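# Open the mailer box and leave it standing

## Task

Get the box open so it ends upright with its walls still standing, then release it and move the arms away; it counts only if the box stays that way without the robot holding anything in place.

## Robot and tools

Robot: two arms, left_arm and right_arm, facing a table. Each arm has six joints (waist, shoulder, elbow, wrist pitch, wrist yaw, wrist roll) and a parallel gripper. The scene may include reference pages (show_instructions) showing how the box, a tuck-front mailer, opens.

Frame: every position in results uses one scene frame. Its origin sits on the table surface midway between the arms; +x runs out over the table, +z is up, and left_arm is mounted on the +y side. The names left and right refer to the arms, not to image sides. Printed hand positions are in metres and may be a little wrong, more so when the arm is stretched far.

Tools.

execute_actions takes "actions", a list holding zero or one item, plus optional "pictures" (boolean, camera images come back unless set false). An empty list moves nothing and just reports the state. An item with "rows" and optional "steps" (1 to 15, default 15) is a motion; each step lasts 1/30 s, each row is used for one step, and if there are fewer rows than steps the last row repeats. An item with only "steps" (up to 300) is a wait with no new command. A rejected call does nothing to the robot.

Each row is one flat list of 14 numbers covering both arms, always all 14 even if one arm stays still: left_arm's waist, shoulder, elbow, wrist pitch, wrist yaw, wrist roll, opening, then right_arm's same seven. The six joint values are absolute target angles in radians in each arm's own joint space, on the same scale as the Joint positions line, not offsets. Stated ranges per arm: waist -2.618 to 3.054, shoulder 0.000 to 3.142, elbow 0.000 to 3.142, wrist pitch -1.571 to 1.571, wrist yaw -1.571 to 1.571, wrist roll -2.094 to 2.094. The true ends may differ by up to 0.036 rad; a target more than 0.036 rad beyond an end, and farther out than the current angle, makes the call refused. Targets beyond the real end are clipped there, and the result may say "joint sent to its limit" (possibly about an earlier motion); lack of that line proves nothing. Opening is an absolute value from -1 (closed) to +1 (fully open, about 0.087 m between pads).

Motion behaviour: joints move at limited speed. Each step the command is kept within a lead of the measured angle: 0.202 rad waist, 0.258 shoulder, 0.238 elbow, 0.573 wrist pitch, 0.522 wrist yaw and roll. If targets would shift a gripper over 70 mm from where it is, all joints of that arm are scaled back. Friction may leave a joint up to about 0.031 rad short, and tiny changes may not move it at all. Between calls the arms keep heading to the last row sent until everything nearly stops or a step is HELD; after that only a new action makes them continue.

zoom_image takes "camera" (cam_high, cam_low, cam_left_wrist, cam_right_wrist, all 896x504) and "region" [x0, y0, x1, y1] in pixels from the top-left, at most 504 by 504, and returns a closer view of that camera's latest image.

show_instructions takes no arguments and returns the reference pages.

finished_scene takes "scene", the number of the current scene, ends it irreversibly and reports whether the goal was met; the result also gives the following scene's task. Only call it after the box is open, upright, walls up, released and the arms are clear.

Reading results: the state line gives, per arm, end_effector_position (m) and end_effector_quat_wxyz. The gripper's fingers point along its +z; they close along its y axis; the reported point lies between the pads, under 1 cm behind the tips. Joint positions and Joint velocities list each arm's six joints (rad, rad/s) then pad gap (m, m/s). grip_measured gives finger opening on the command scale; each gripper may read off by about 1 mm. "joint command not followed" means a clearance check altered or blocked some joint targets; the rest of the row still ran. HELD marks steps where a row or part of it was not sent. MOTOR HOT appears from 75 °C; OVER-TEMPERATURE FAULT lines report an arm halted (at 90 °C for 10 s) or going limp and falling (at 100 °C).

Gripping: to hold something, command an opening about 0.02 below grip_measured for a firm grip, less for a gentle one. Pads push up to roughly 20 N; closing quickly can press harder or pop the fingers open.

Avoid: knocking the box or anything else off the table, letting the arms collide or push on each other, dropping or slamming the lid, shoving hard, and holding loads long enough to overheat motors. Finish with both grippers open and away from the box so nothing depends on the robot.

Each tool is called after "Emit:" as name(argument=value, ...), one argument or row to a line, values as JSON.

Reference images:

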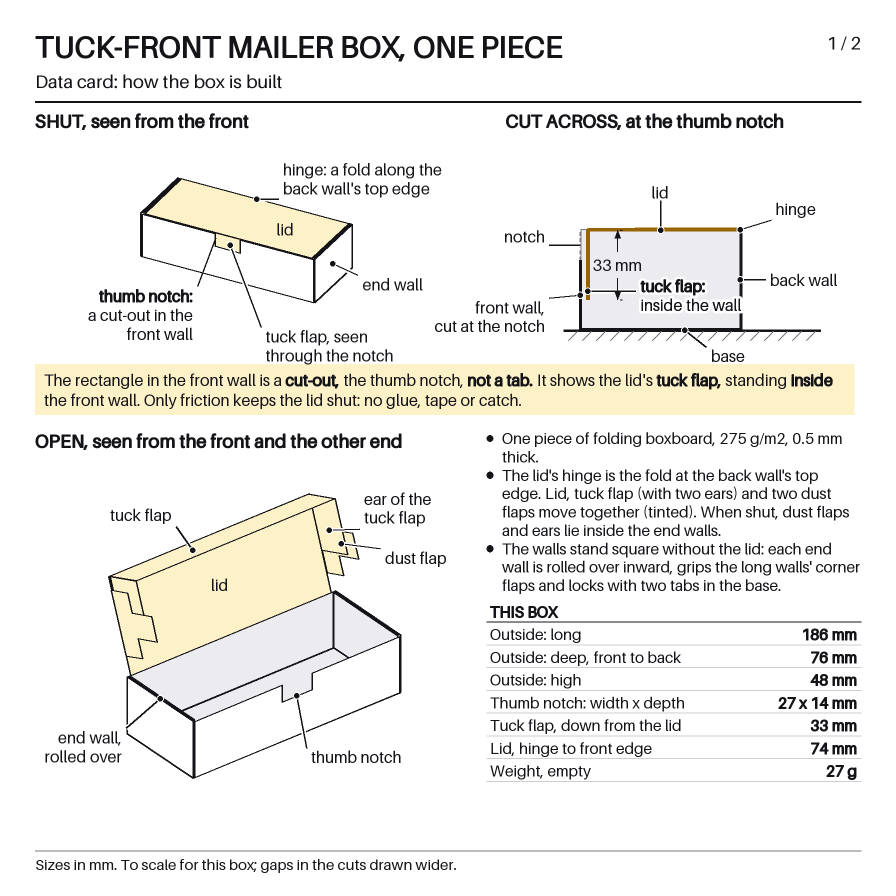

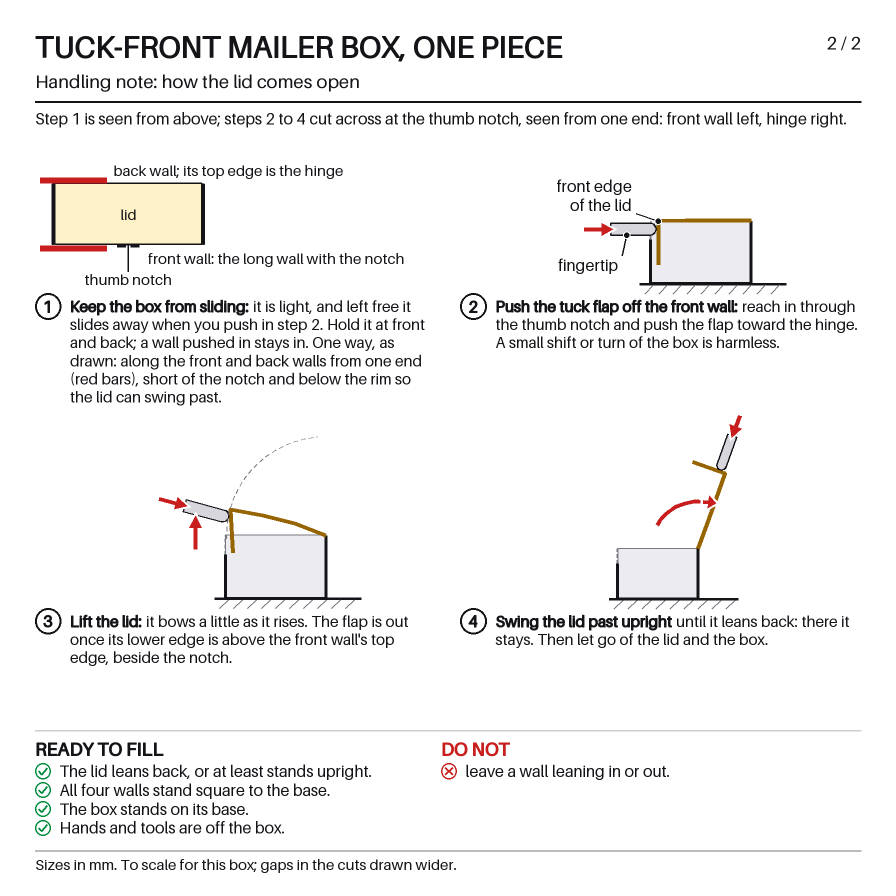

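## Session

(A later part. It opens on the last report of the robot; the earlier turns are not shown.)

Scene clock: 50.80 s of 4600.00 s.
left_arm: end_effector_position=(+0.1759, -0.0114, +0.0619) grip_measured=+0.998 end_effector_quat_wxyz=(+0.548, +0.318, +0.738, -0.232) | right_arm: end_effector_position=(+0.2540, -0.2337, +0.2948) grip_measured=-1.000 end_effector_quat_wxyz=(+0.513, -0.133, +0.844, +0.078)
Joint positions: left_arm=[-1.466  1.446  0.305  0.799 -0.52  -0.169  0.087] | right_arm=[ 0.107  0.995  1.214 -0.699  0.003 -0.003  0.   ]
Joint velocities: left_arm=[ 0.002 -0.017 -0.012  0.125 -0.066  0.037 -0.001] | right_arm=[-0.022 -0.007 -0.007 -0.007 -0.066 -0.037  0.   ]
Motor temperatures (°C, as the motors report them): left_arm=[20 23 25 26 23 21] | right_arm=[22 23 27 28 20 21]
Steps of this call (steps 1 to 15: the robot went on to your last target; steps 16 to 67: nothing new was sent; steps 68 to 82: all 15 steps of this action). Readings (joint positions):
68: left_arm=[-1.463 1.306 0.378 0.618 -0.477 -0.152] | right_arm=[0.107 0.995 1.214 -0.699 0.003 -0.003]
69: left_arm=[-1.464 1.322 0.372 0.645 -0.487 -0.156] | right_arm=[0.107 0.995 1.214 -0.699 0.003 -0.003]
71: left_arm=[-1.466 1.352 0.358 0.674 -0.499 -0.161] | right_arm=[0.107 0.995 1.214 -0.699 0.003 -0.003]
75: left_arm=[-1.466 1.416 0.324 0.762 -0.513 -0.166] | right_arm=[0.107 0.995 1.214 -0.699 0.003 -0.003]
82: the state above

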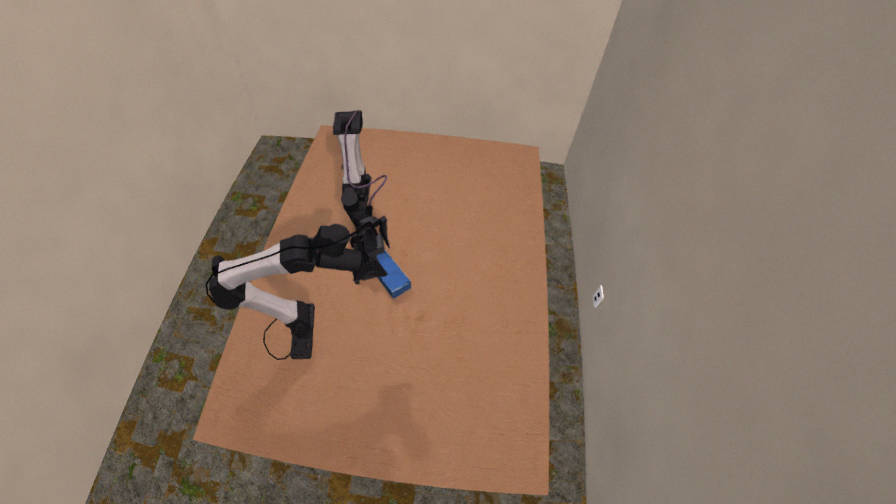

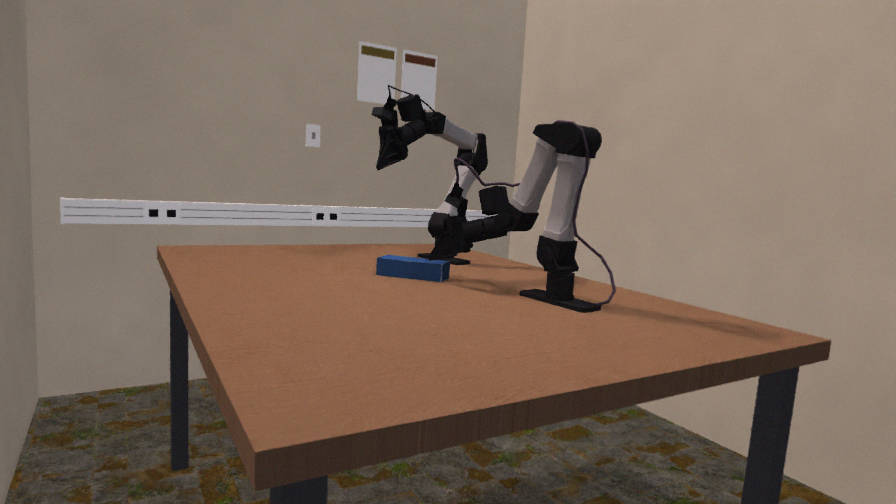

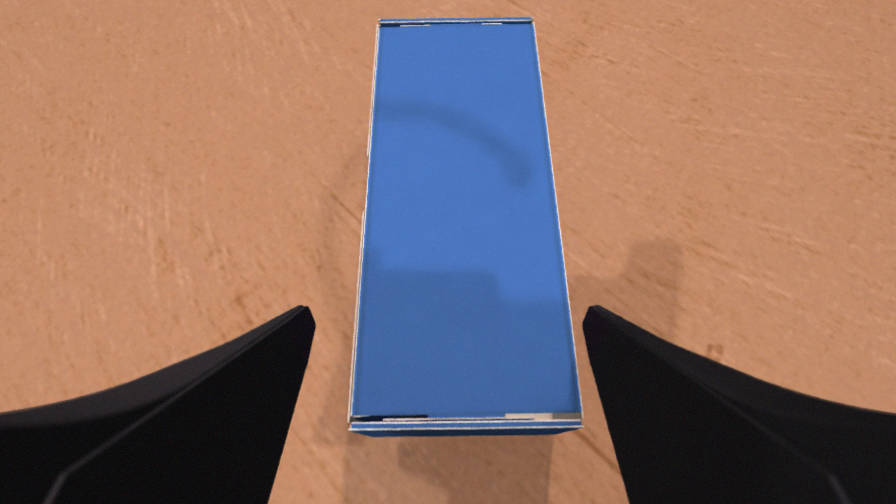

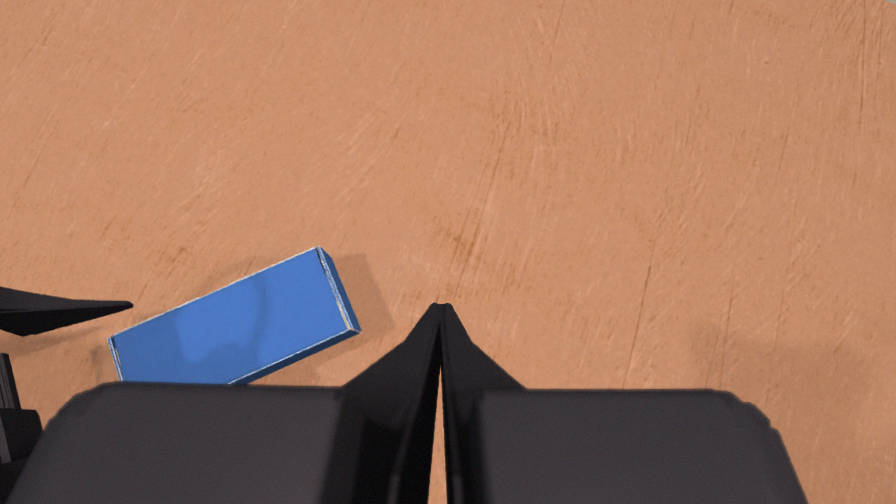

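Emit:
execute_actions(
  actions=[
    {"rows": [[-1.494,1.46,0.29,0.82,-0.54,-0.18,1, 0.1,1.0,1.2,-0.7,0,0,-1],[-1.494,1.46,0.29,0.82,-0.54,-0.18,1, 0.1,1.0,1.2,-0.7,0,0,-1],[-1.494,1.46,0.29,0.82,-0.54,-0.18,1, 0.1,1.0,1.2,-0.7,0,0,-1],[-1.494,1.46,0.29,0.87,-0.54,-0.18,1, 0.1,1.0,1.2,-0.7,0,0,-1],[-1.494,1.5,0.28,0.9,-0.54,-0.18,1, 0.1,1.0,1.2,-0.7,0,0,-1],[-1.494,1.52,0.275,0.93,-0.54,-0.18,1, 0.1,1.0,1.2,-0.7,0,0,-1],[-1.494,1.55,0.27,0.95,-0.54,-0.18,1, 0.1,1.0,1.2,-0.7,0,0,-1],[-1.494,1.57,0.265,0.95,-0.54,-0.18,1, 0.1,1.0,1.2,-0.7,0,0,-1]], "steps": 15},
  ],
)

Scene clock: 53.60 s of 4600.00 s.
left_arm: end_effector_position=(+0.1721, -0.0129, +0.0435) grip_measured=+0.998 end_effector_quat_wxyz=(+0.547, +0.322, +0.737, -0.231) | right_arm: end_effector_position=(+0.2540, -0.2337, +0.2948) grip_measured=-1.000 end_effector_quat_wxyz=(+0.513, -0.133, +0.844, +0.078)
Joint positions: left_arm=[-1.483  1.557  0.28   0.928 -0.531 -0.17   0.087] | right_arm=[ 0.107  0.995  1.214 -0.699  0.003 -0.003  0.   ]
Joint velocities: left_arm=[-0.017 -0.007 -0.007  0.168 -0.007  0.007  0.   ] | right_arm=[ 0.002  0.002 -0.002 -0.066 -0.051 -0.081  0.   ]
Motor temperatures (°C, as the motors report them): left_arm=[20 23 25 27 23 21] | right_arm=[22 23 27 28 20 21]
Steps of this call (steps 1 to 30: the robot went on to your last target; steps 31 to 69: nothing new was sent; steps 70 to 84: all 15 steps of this action). Readings (joint positions):
70: left_arm=[-1.469 1.446 0.305 0.817 -0.524 -0.170] | right_arm=[0.107 0.995 1.214 -0.699 0.003 -0.003]
71: left_arm=[-1.474 1.446 0.305 0.817 -0.526 -0.170] | right_arm=[0.107 0.995 1.214 -0.699 0.003 -0.003]
73: left_arm=[-1.481 1.446 0.305 0.822 -0.527 -0.170] | right_arm=[0.107 0.995 1.214 -0.699 0.003 -0.003]
77: left_arm=[-1.483 1.503 0.301 0.901 -0.530 -0.170] | right_arm=[0.107 0.995 1.214 -0.699 0.003 -0.003]
84: the state above

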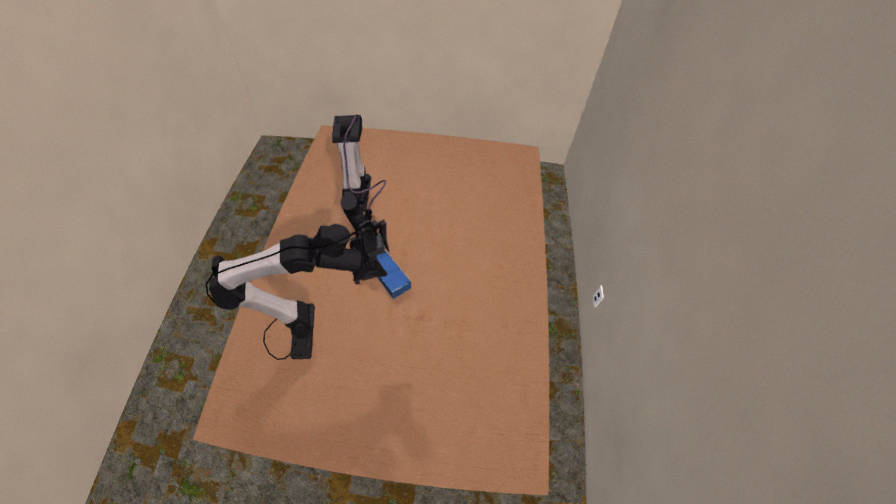

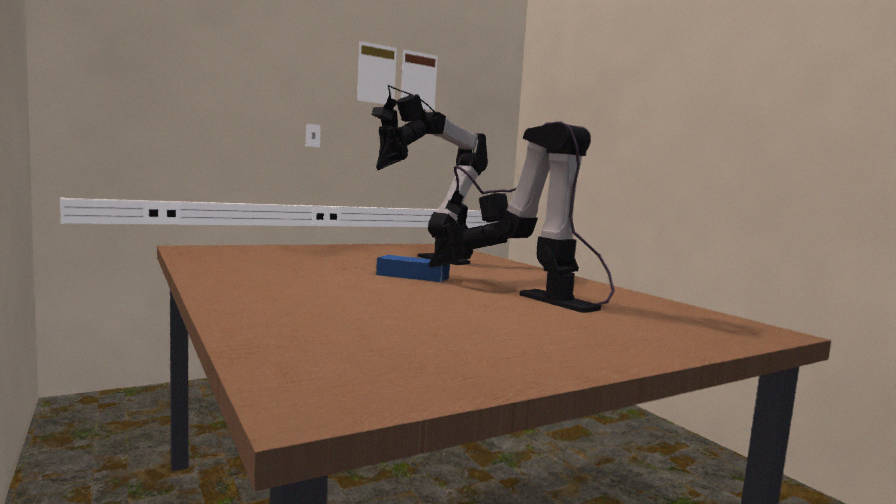

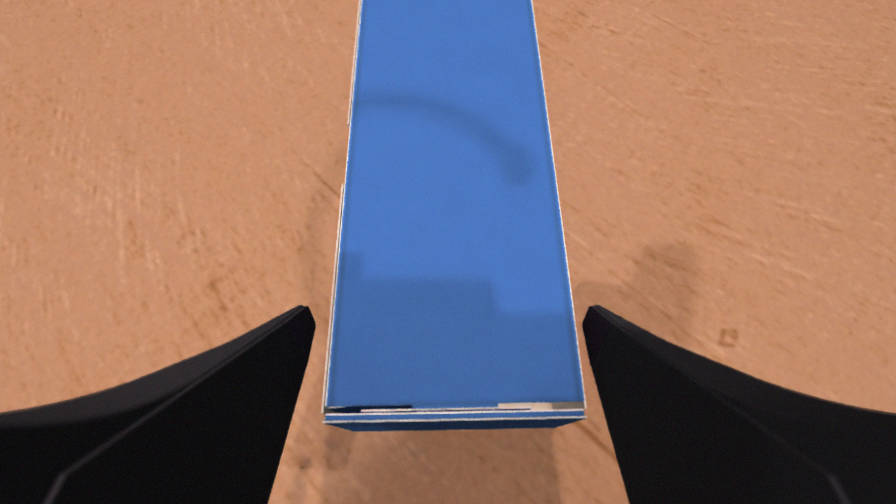

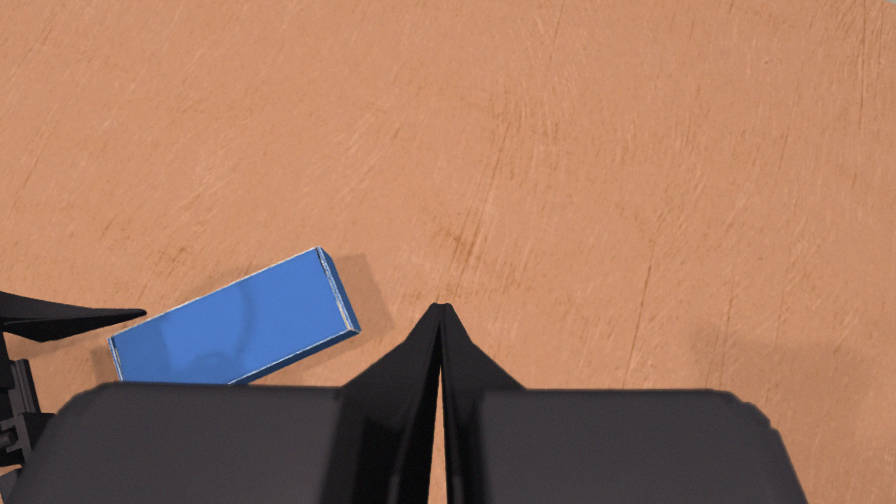

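Emit:
execute_actions(
  actions=[
    {"rows": [[-1.494,1.59,0.26,0.99,-0.54,-0.18,1, 0.1,1.0,1.2,-0.7,0,0,-1],[-1.494,1.61,0.26,1.02,-0.54,-0.18,1, 0.1,1.0,1.2,-0.7,0,0,-1],[-1.494,1.63,0.255,1.05,-0.54,-0.18,1, 0.1,1.0,1.2,-0.7,0,0,-1],[-1.494,1.65,0.25,1.08,-0.54,-0.18,1, 0.1,1.0,1.2,-0.7,0,0,-1],[-1.494,1.67,0.245,1.11,-0.54,-0.18,1, 0.1,1.0,1.2,-0.7,0,0,-1],[-1.494,1.69,0.24,1.14,-0.54,-0.18,1, 0.1,1.0,1.2,-0.7,0,0,-1],[-1.494,1.71,0.235,1.155,-0.54,-0.18,1, 0.1,1.0,1.2,-0.7,0,0,-1],[-1.494,1.73,0.235,1.155,-0.54,-0.18,1, 0.1,1.0,1.2,-0.7,0,0,-1],[-1.494,1.75,0.235,1.155,-0.54,-0.18,1, 0.1,1.0,1.2,-0.7,0,0,-1]], "steps": 15},
  ],
  pictures=false,
)

Emit:
execute_actions(
  actions=[
    {"rows": [[-1.494,1.75,0.235,1.155,-0.54,-0.18,0.95, 0.1,1.0,1.2,-0.7,0,0,-1],[-1.494,1.75,0.235,1.155,-0.54,-0.18,0.92, 0.1,1.0,1.2,-0.7,0,0,-1],[-1.494,1.75,0.235,1.155,-0.54,-0.18,0.89, 0.1,1.0,1.2,-0.7,0,0,-1],[-1.494,1.75,0.235,1.155,-0.54,-0.18,0.86, 0.1,1.0,1.2,-0.7,0,0,-1],[-1.494,1.75,0.235,1.155,-0.54,-0.18,0.84, 0.1,1.0,1.2,-0.7,0,0,-1],[-1.494,1.75,0.235,1.155,-0.54,-0.18,0.82, 0.1,1.0,1.2,-0.7,0,0,-1],[-1.494,1.75,0.235,1.155,-0.54,-0.18,0.80, 0.1,1.0,1.2,-0.7,0,0,-1],[-1.494,1.75,0.235,1.155,-0.54,-0.18,0.79, 0.1,1.0,1.2,-0.7,0,0,-1],[-1.494,1.75,0.235,1.155,-0.54,-0.18,0.78, 0.1,1.0,1.2,-0.7,0,0,-1],[-1.494,1.75,0.235,1.155,-0.54,-0.18,0.77, 0.1,1.0,1.2,-0.7,0,0,-1],[-1.494,1.75,0.235,1.155,-0.54,-0.18,0.76, 0.1,1.0,1.2,-0.7,0,0,-1],[-1.494,1.75,0.235,1.155,-0.54,-0.18,0.75, 0.1,1.0,1.2,-0.7,0,0,-1]], "steps": 15},
  ],
)

Scene clock: 57.27 s of 4600.00 s.
left_arm: end_effector_position=(+0.1721, -0.0113, +0.0171) grip_measured=+0.998 end_effector_quat_wxyz=(+0.546, +0.323, +0.738, -0.229) | right_arm: end_effector_position=(+0.2540, -0.2337, +0.2948) grip_measured=-1.000 end_effector_quat_wxyz=(+0.513, -0.133, +0.844, +0.078)
Joint positions: left_arm=[-1.483  1.735  0.25   1.131 -0.533 -0.17   0.087] | right_arm=[ 0.107  0.995  1.214 -0.699  0.003 -0.003  0.   ]
Joint velocities: left_arm=[-0.002 -0.002 -0.022  0.183  0.022  0.007  0.   ] | right_arm=[-0.002 -0.007 -0.012  0.051  0.022  0.081  0.   ]
Motor temperatures (°C, as the motors report them): left_arm=[20 23 25 27 23 21] | right_arm=[22 23 27 29 20 21]
Steps of this call (steps 1 to 30: the robot went on to your last target; steps 31 to 90: nothing new was sent; then 0.17 s passed at rest; steps 91 to 105: all 15 steps of this action). Readings (joint positions):
91: left_arm=[-1.483 1.559 0.280 0.953 -0.532 -0.170] | right_arm=[0.107 0.995 1.214 -0.699 0.003 -0.003]
92: left_arm=[-1.483 1.566 0.280 0.966 -0.532 -0.170] | right_arm=[0.107 0.995 1.214 -0.699 0.003 -0.003]
94: left_arm=[-1.483 1.594 0.279 1.004 -0.532 -0.170] | right_arm=[0.107 0.995 1.214 -0.699 0.003 -0.003]
98: left_arm=[-1.483 1.675 0.261 1.089 -0.533 -0.170] | right_arm=[0.107 0.995 1.214 -0.699 0.003 -0.003]
105: the state above

Scene clock: 57.77 s of 4600.00 s.
left_arm: end_effector_position=(+0.1726, -0.0137, +0.0214) grip_measured=+0.750 end_effector_quat_wxyz=(+0.551, +0.318, +0.735, -0.236) | right_arm: end_effector_position=(+0.2540, -0.2337, +0.2948) grip_measured=-1.000 end_effector_quat_wxyz=(+0.513, -0.133, +0.844, +0.078)
Joint positions: left_arm=[-1.483  1.735  0.25   1.152 -0.533 -0.17   0.077] | right_arm=[ 0.107  0.995  1.214 -0.699  0.003 -0.003  0.   ]
Joint velocities: left_arm=[-0.017 -0.017 -0.002  0.081 -0.007 -0.037 -0.001] | right_arm=[-0.022 -0.022  0.002  0.051 -0.037  0.007  0.   ]
Motor temperatures (°C, as the motors report them): left_arm=[20 23 25 27 23 21] | right_arm=[22 23 27 29 20 21]
Steps of this call (steps 1 to 15: all 15 steps of this action). Readings (joint positions):
1: left_arm=[-1.483 1.735 0.250 1.136 -0.533 -0.170] | right_arm=[0.107 0.995 1.214 -0.699 0.003 -0.003]
2: left_arm=[-1.483 1.735 0.250 1.139 -0.533 -0.170] | right_arm=[0.107 0.995 1.214 -0.699 0.003 -0.003]
4: left_arm=[-1.483 1.735 0.250 1.145 -0.533 -0.170] | right_arm=[0.107 0.995 1.214 -0.699 0.003 -0.003]
8: left_arm=[-1.483 1.735 0.250 1.150 -0.533 -0.170] | right_arm=[0.107 0.995 1.214 -0.699 0.003 -0.003]
15: the state above

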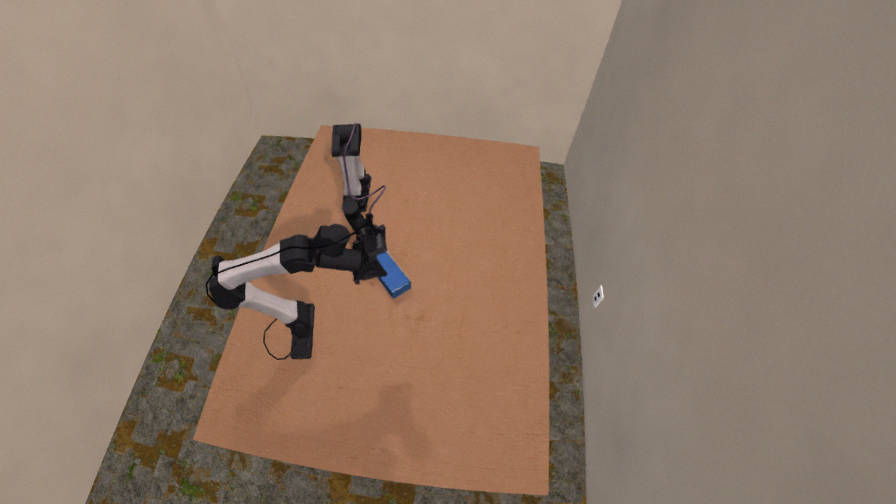

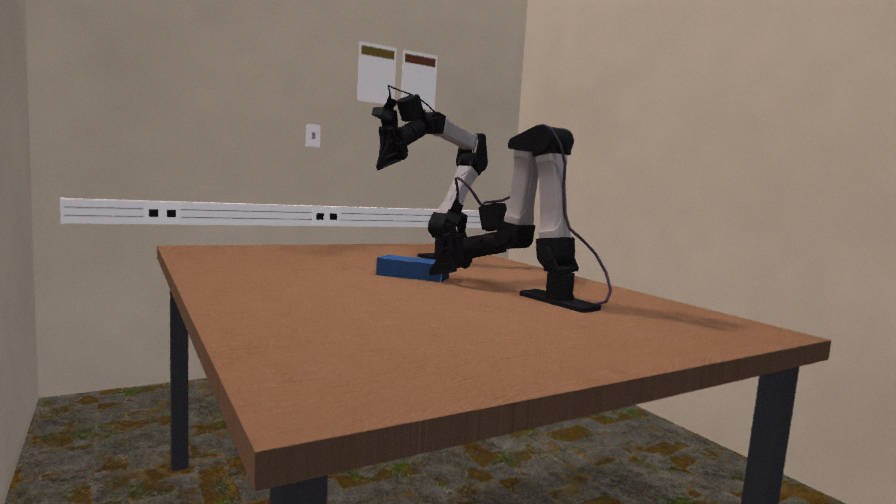

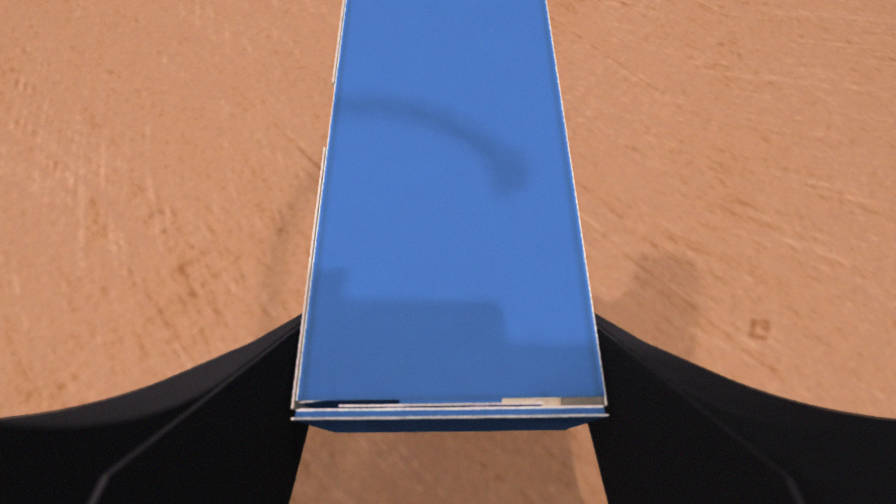

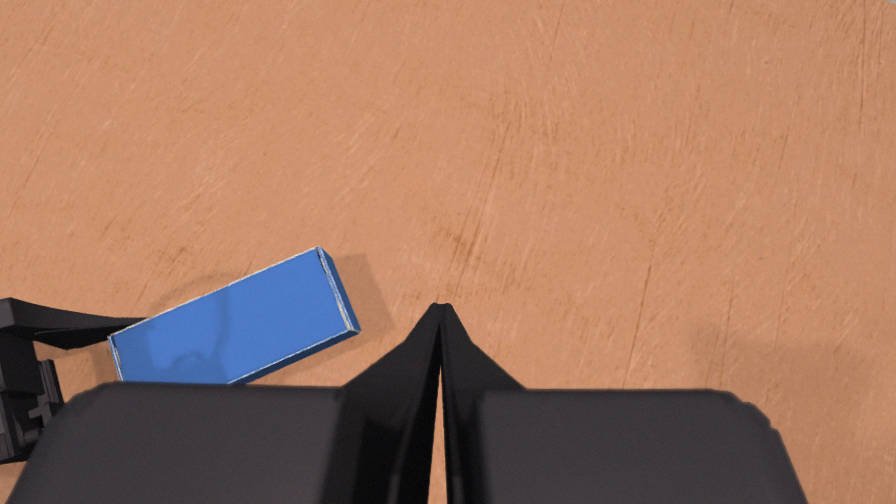

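Emit:
execute_actions(
  actions=[
    {"rows": [[-1.494,1.75,0.235,1.155,-0.54,-0.18,0.745, 0.1,1.0,1.2,-0.7,0,0,-1],[-1.494,1.75,0.235,1.155,-0.54,-0.18,0.74, 0.1,1.0,1.2,-0.7,0,0,-1],[-1.494,1.75,0.235,1.155,-0.54,-0.18,0.735, 0.1,1.0,1.2,-0.7,0,0,-1],[-1.494,1.75,0.235,1.155,-0.54,-0.18,0.73, 0.1,1.0,1.2,-0.7,0,0,-1],[-1.494,1.75,0.235,1.155,-0.54,-0.18,0.725, 0.1,1.0,1.2,-0.7,0,0,-1],[-1.494,1.75,0.235,1.155,-0.54,-0.18,0.72, 0.1,1.0,1.2,-0.7,0,0,-1]], "steps": 10},
  ],
  pictures=false,
)

Scene clock: 59.17 s of 4600.00 s.
left_arm: end_effector_position=(+0.1726, -0.0138, +0.0216) grip_measured=+0.721 end_effector_quat_wxyz=(+0.551, +0.317, +0.735, -0.236) | right_arm: end_effector_position=(+0.2540, -0.2337, +0.2948) grip_measured=-1.000 end_effector_quat_wxyz=(+0.513, -0.133, +0.844, +0.078)
Joint positions: left_arm=[-1.483  1.735  0.25   1.153 -0.533 -0.17   0.075] | right_arm=[ 0.107  0.995  1.214 -0.699  0.003 -0.003  0.   ]
Joint velocities: left_arm=[ 0.017  0.002  0.007 -0.081 -0.007  0.007 -0.001] | right_arm=[-0.007 -0.002  0.007  0.051  0.022 -0.081  0.   ]
Motor temperatures (°C, as the motors report them): left_arm=[20 23 25 27 23 21] | right_arm=[22 23 27 29 20 21]
Steps of this call (steps 1 to 15: the robot went on to your last target; steps 16 to 32: nothing new was sent; steps 33 to 42: all 10 steps of this action). Readings (joint positions):
33: left_arm=[-1.483 1.735 0.250 1.153 -0.533 -0.170] | right_arm=[0.107 0.995 1.214 -0.699 0.003 -0.003]
34: left_arm=[-1.483 1.735 0.250 1.153 -0.533 -0.170] | right_arm=[0.107 0.995 1.214 -0.699 0.003 -0.003]
36: left_arm=[-1.483 1.735 0.250 1.153 -0.533 -0.170] | right_arm=[0.107 0.995 1.214 -0.699 0.003 -0.003]
40: left_arm=[-1.483 1.735 0.250 1.153 -0.533 -0.170] | right_arm=[0.107 0.995 1.214 -0.699 0.003 -0.003]
42: the state above

Emit:
execute_actions(
  actions=[
    {"rows": [[-1.494,1.75,0.235,1.155,-0.54,-0.18,0.715, 0.1,1.0,1.2,-0.7,0,0,-1],[-1.494,1.75,0.235,1.155,-0.54,-0.18,0.71, 0.1,1.0,1.2,-0.7,0,0,-1],[-1.494,1.75,0.235,1.155,-0.54,-0.18,0.705, 0.1,1.0,1.2,-0.7,0,0,-1]], "steps": 8},
  ],
)

Scene clock: 60.20 s of 4600.00 s.
left_arm: end_effector_position=(+0.1726, -0.0138, +0.0216) grip_measured=+0.707 end_effector_quat_wxyz=(+0.551, +0.317, +0.735, -0.236) | right_arm: end_effector_position=(+0.2540, -0.2337, +0.2948) grip_measured=-1.000 end_effector_quat_wxyz=(+0.513, -0.133, +0.844, +0.078)
Joint positions: left_arm=[-1.483  1.735  0.25   1.153 -0.533 -0.17   0.075] | right_arm=[ 0.107  0.995  1.214 -0.699  0.003 -0.003  0.   ]
Joint velocities: left_arm=[-0.017 -0.002 -0.022 -0.051  0.022  0.051  0.001] | right_arm=[ 0.007  0.002 -0.002 -0.022 -0.081 -0.007  0.   ]
Motor temperatures (°C, as the motors report them): left_arm=[20 23 25 27 23 21] | right_arm=[22 23 27 29 20 21]
Steps of this call (steps 1 to 15: the robot went on to your last target; steps 16 to 23: nothing new was sent; steps 24 to 31: all 8 steps of this action). Readings (joint positions):
24: left_arm=[-1.483 1.735 0.250 1.153 -0.533 -0.170] | right_arm=[0.107 0.995 1.214 -0.699 0.003 -0.003]
25: left_arm=[-1.483 1.735 0.250 1.153 -0.533 -0.170] | right_arm=[0.107 0.995 1.214 -0.699 0.003 -0.003]
27: left_arm=[-1.483 1.735 0.250 1.153 -0.533 -0.170] | right_arm=[0.107 0.995 1.214 -0.699 0.003 -0.003]
31: the state above

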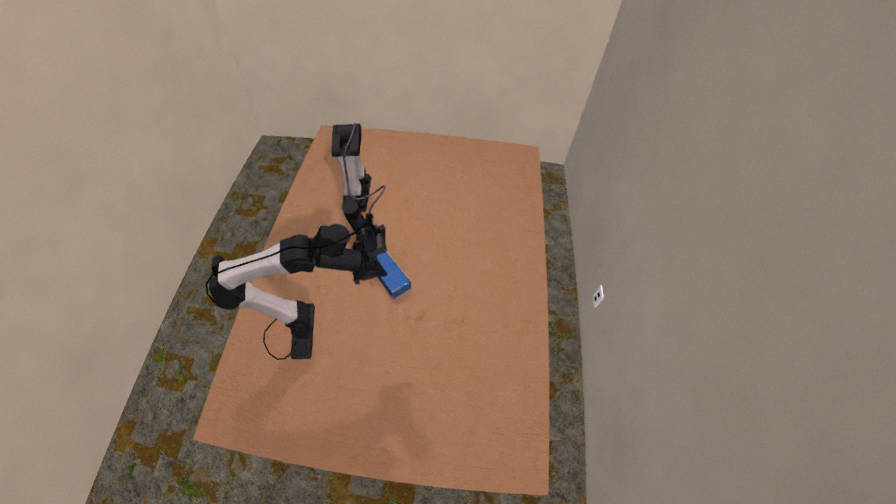

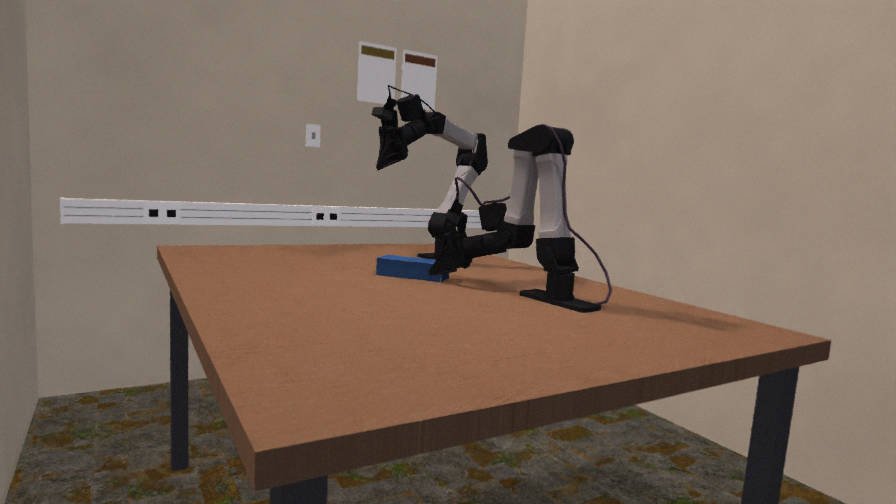

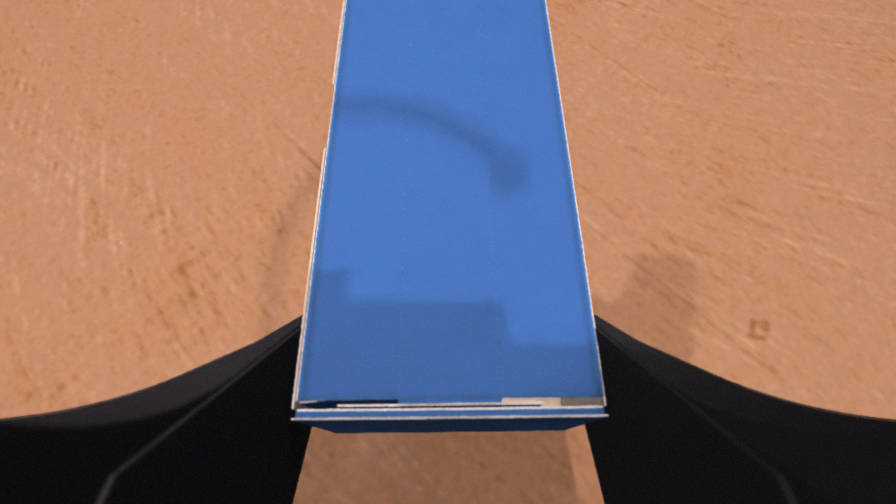

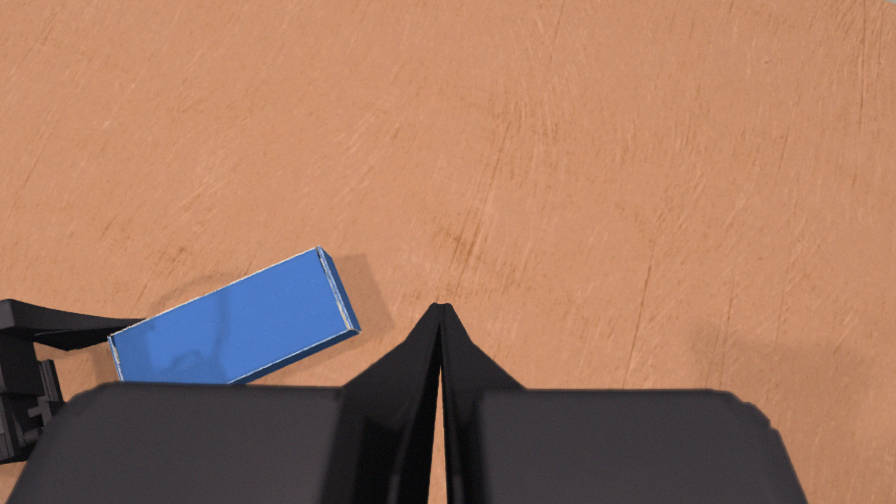

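Emit:
execute_actions(
  actions=[
    {"rows": [[-1.494,1.75,0.235,1.155,-0.54,-0.18,0.77, 0.2,1.2,1.35,-0.8,0,0,-1],[-1.494,1.75,0.235,1.155,-0.54,-0.18,0.78, 0.2,1.2,1.35,-0.8,0,0,-1],[-1.494,1.77,0.235,1.14,-0.54,-0.19,0.78, 0.2,1.2,1.35,-0.8,0,0,-1],[-1.494,1.78,0.24,1.135,-0.54,-0.19,0.78, 0.3,1.4,1.5,-0.9,0,0,-1]], "steps": 15},
  ],
)

Emit:
zoom_image(
  camera="cam_low",
  region=[365, 215, 485, 295],
)

Scene clock: 61.97 s of 4600.00 s.
left_arm: end_effector_position=(+0.1718, -0.0113, +0.0125) grip_measured=+0.780 end_effector_quat_wxyz=(+0.543, +0.321, +0.741, -0.229) | right_arm: end_effector_position=(+0.2802, -0.1528, +0.2411) grip_measured=-1.000 end_effector_quat_wxyz=(+0.360, -0.231, +0.900, +0.091)
Joint positions: left_arm=[-1.483  1.761  0.25   1.15  -0.533 -0.179  0.078] | right_arm=[ 0.299  1.414  1.481 -0.879  0.003 -0.001  0.   ]
Joint velocities: left_arm=[-0.007 -0.002 -0.007 -0.007 -0.007 -0.007 -0.   ] | right_arm=[ 0.012 -0.066 -0.007 -0.066  0.037 -0.022  0.   ]
Motor temperatures (°C, as the motors report them): left_arm=[20 23 25 27 23 21] | right_arm=[22 23 27 29 20 21]
Steps of this call (steps 1 to 15: the robot went on to your last target; steps 16 to 38: nothing new was sent; steps 39 to 53: all 15 steps of this action). Readings (joint positions):
39: left_arm=[-1.483 1.735 0.250 1.153 -0.533 -0.170] | right_arm=[0.119 1.018 1.239 -0.726 0.008 -0.002]
40: left_arm=[-1.483 1.735 0.250 1.153 -0.533 -0.170] | right_arm=[0.145 1.064 1.285 -0.745 0.009 -0.002]
42: left_arm=[-1.483 1.741 0.250 1.153 -0.533 -0.173] | right_arm=[0.197 1.173 1.367 -0.772 0.012 -0.001]
46: left_arm=[-1.483 1.760 0.250 1.150 -0.533 -0.177] | right_arm=[0.295 1.389 1.481 -0.808 0.004 -0.001]
53: the state above

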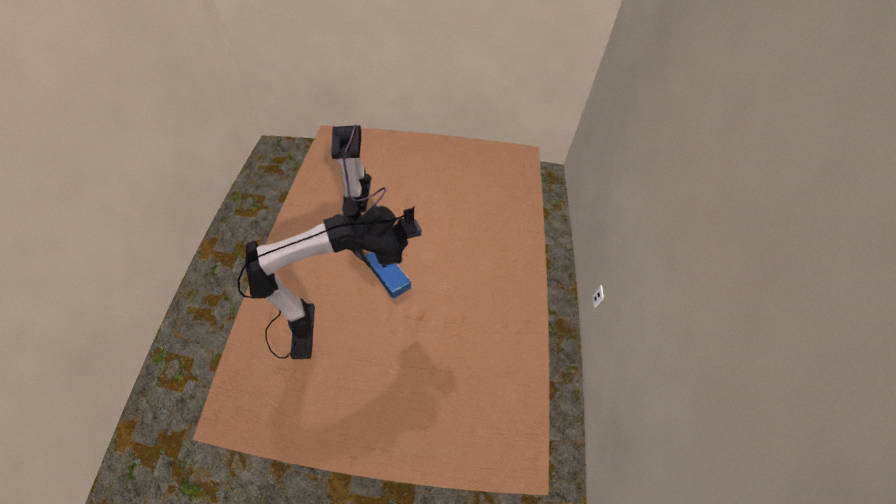

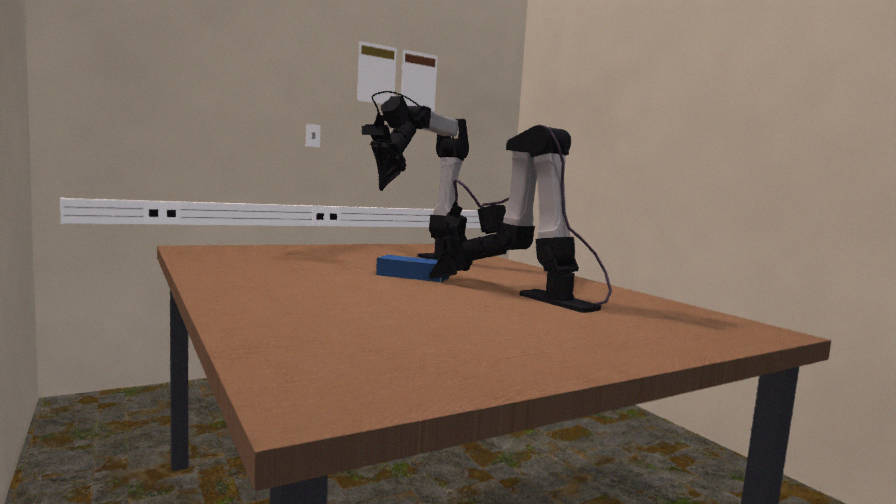

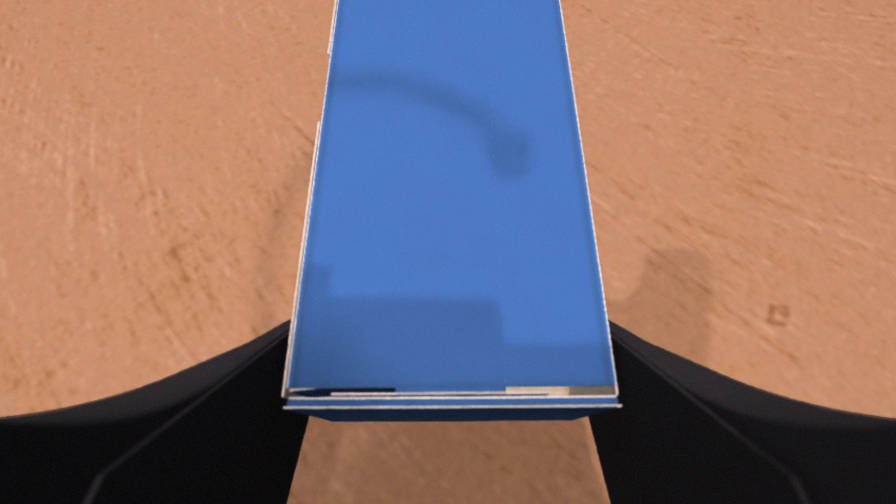

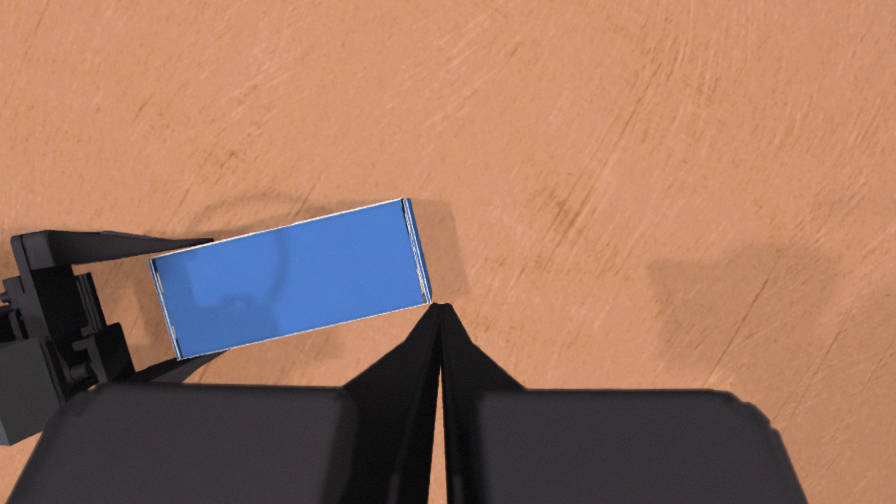

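Region (365, 215, 485, 295) of cam_low's 896x504 image, scaled by 4.200, with more detail than that image has.

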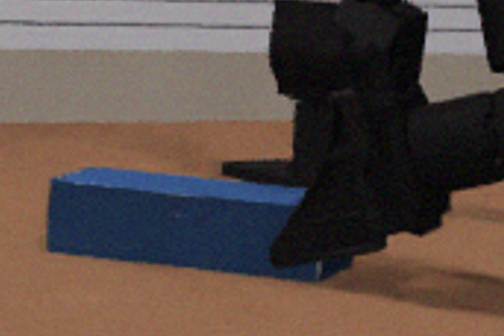

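Emit:
execute_actions(
  actions=[
    {"rows": [[-1.483,1.78,0.25,1.18,-0.53,-0.18,0.9, 0.3,1.4,1.5,-0.9,0,0,-1],[-1.47,1.79,0.27,1.21,-0.52,-0.17,0.95, 0.3,1.4,1.5,-0.9,0,0,-1],[-1.465,1.805,0.275,1.23,-0.52,-0.17,0.95, 0.3,1.4,1.5,-0.9,0,0,-1],[-1.46,1.82,0.28,1.25,-0.51,-0.16,0.95, 0.3,1.4,1.5,-0.9,0,0,-1],[-1.455,1.835,0.285,1.27,-0.51,-0.16,0.95, 0.3,1.4,1.5,-0.9,0,0,-1],[-1.45,1.85,0.29,1.29,-0.505,-0.15,0.95, 0.3,1.4,1.5,-0.9,0,0,-1],[-1.445,1.865,0.295,1.31,-0.50,-0.15,0.95, 0.3,1.4,1.5,-0.9,0,0,-1],[-1.44,1.88,0.30,1.325,-0.495,-0.14,0.95, 0.3,1.4,1.5,-0.9,0,0,-1],[-1.435,1.895,0.305,1.325,-0.49,-0.13,0.95, 0.3,1.4,1.5,-0.9,0,0,-1],[-1.43,1.905,0.31,1.325,-0.49,-0.13,0.95, 0.3,1.4,1.5,-0.9,0,0,-1],[-1.425,1.92,0.315,1.325,-0.49,-0.13,0.95, 0.3,1.4,1.5,-0.9,0,0,-1]], "steps": 15},
  ],
  pictures=false,
)

Emit:
execute_actions(
  actions=[
    {"steps": 8},
  ],
)

Scene clock: 65.77 s of 4600.00 s.
left_arm: end_effector_position=(+0.1889, -0.0264, +0.0096) grip_measured=+0.950 end_effector_quat_wxyz=(+0.562, +0.309, +0.730, -0.237) | right_arm: end_effector_position=(+0.2784, -0.1538, +0.2403) grip_measured=-1.000 end_effector_quat_wxyz=(+0.356, -0.231, +0.901, +0.090)
Joint positions: left_arm=[-1.436  1.901  0.3    1.305 -0.504 -0.146  0.085] | right_arm=[ 0.299  1.412  1.481 -0.888  0.003 -0.001  0.   ]
Joint velocities: left_arm=[ 0.002  0.032 -0.002 -0.007 -0.037  0.125 -0.001] | right_arm=[ 0.007 -0.022 -0.017  0.007 -0.007 -0.037  0.   ]
Motor temperatures (°C, as the motors report them): left_arm=[20 23 24 27 23 21] | right_arm=[22 24 28 29 20 21]
Steps of this call (steps 1 to 15: the robot went on to your last target; steps 16 to 90: nothing new was sent; then 0.30 s passed at rest; steps 91 to 105: all 15 steps of this action). Readings (joint positions):
91: left_arm=[-1.483 1.761 0.250 1.152 -0.533 -0.180] | right_arm=[0.299 1.412 1.481 -0.888 0.003 -0.001]
92: left_arm=[-1.483 1.762 0.250 1.160 -0.532 -0.180] | right_arm=[0.299 1.412 1.481 -0.888 0.003 -0.001]
94: left_arm=[-1.479 1.776 0.256 1.188 -0.530 -0.178] | right_arm=[0.299 1.412 1.481 -0.888 0.003 -0.001]
98: left_arm=[-1.460 1.833 0.278 1.256 -0.518 -0.167] | right_arm=[0.299 1.412 1.481 -0.888 0.003 -0.001]
105: the state above

Scene clock: 66.03 s of 4600.00 s.
left_arm: end_effector_position=(+0.1889, -0.0282, +0.0126) grip_measured=+0.950 end_effector_quat_wxyz=(+0.565, +0.308, +0.726, -0.242) | right_arm: end_effector_position=(+0.2784, -0.1538, +0.2403) grip_measured=-1.000 end_effector_quat_wxyz=(+0.356, -0.231, +0.901, +0.090)
Joint positions: left_arm=[-1.436  1.902  0.3    1.32  -0.5   -0.141  0.085] | right_arm=[ 0.299  1.412  1.481 -0.888  0.003 -0.001  0.   ]
Joint velocities: left_arm=[ 0.007 -0.002 -0.002  0.022 -0.037  0.022  0.   ] | right_arm=[ 0.002  0.017 -0.007  0.022  0.095 -0.066  0.   ]
Motor temperatures (°C, as the motors report them): left_arm=[20 23 24 27 23 21] | right_arm=[22 24 28 29 20 21]
Steps of this call (steps 1 to 8: the robot went on to your last target). Readings (joint positions):
1: left_arm=[-1.436 1.902 0.300 1.308 -0.503 -0.145] | right_arm=[0.299 1.412 1.481 -0.888 0.003 -0.001]
2: left_arm=[-1.436 1.902 0.300 1.311 -0.502 -0.144] | right_arm=[0.299 1.412 1.481 -0.888 0.003 -0.001]
4: left_arm=[-1.436 1.902 0.300 1.316 -0.501 -0.143] | right_arm=[0.299 1.412 1.481 -0.888 0.003 -0.001]
8: the state above

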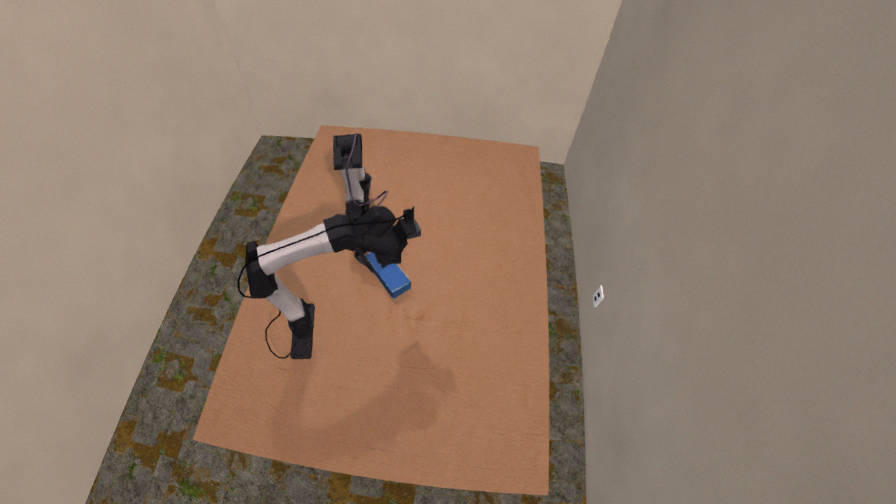

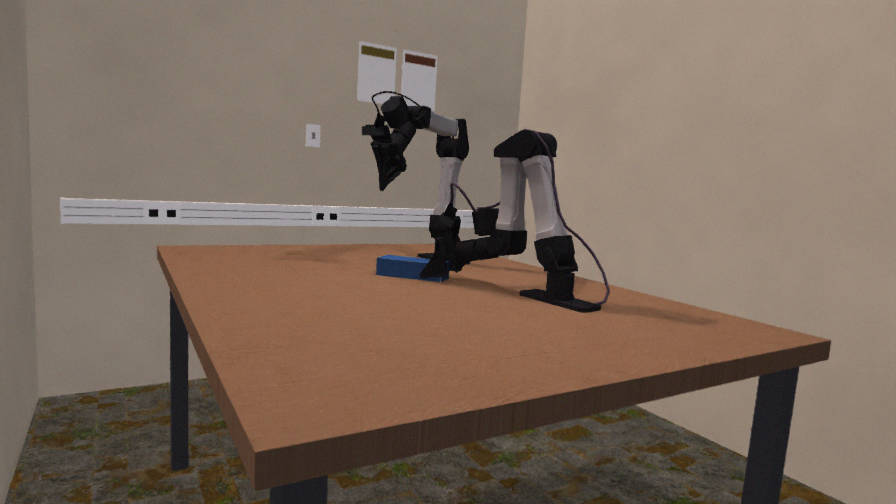

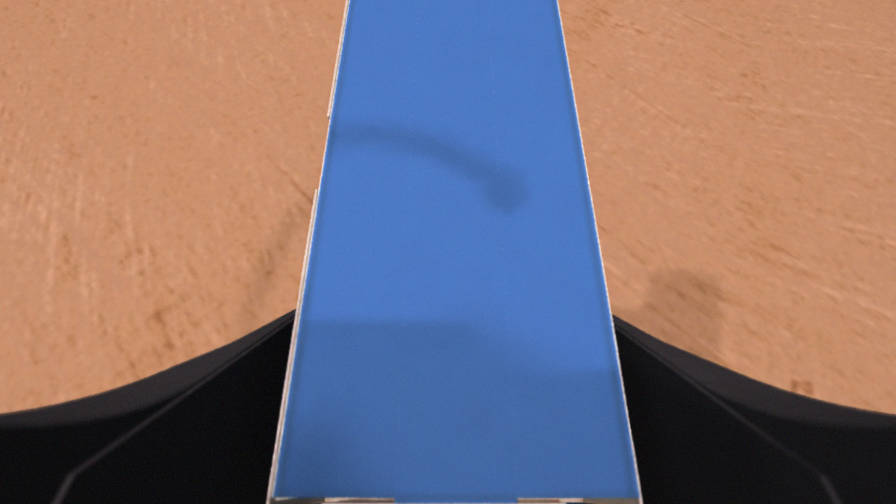

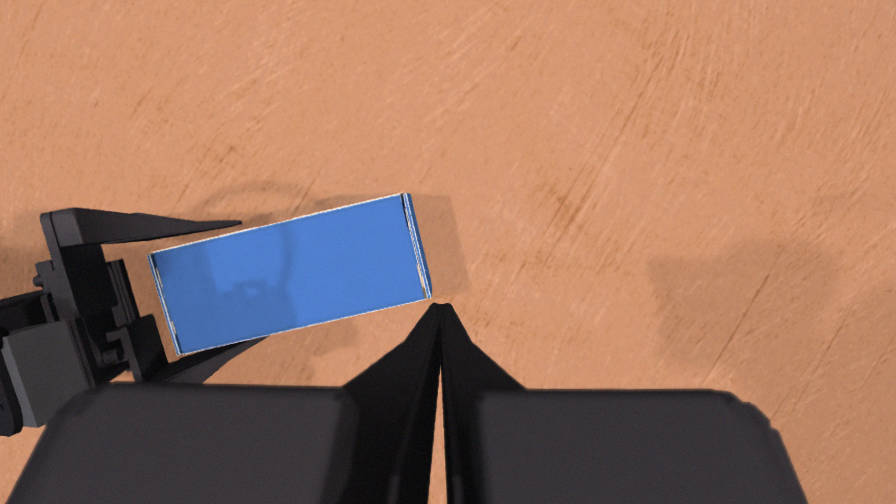

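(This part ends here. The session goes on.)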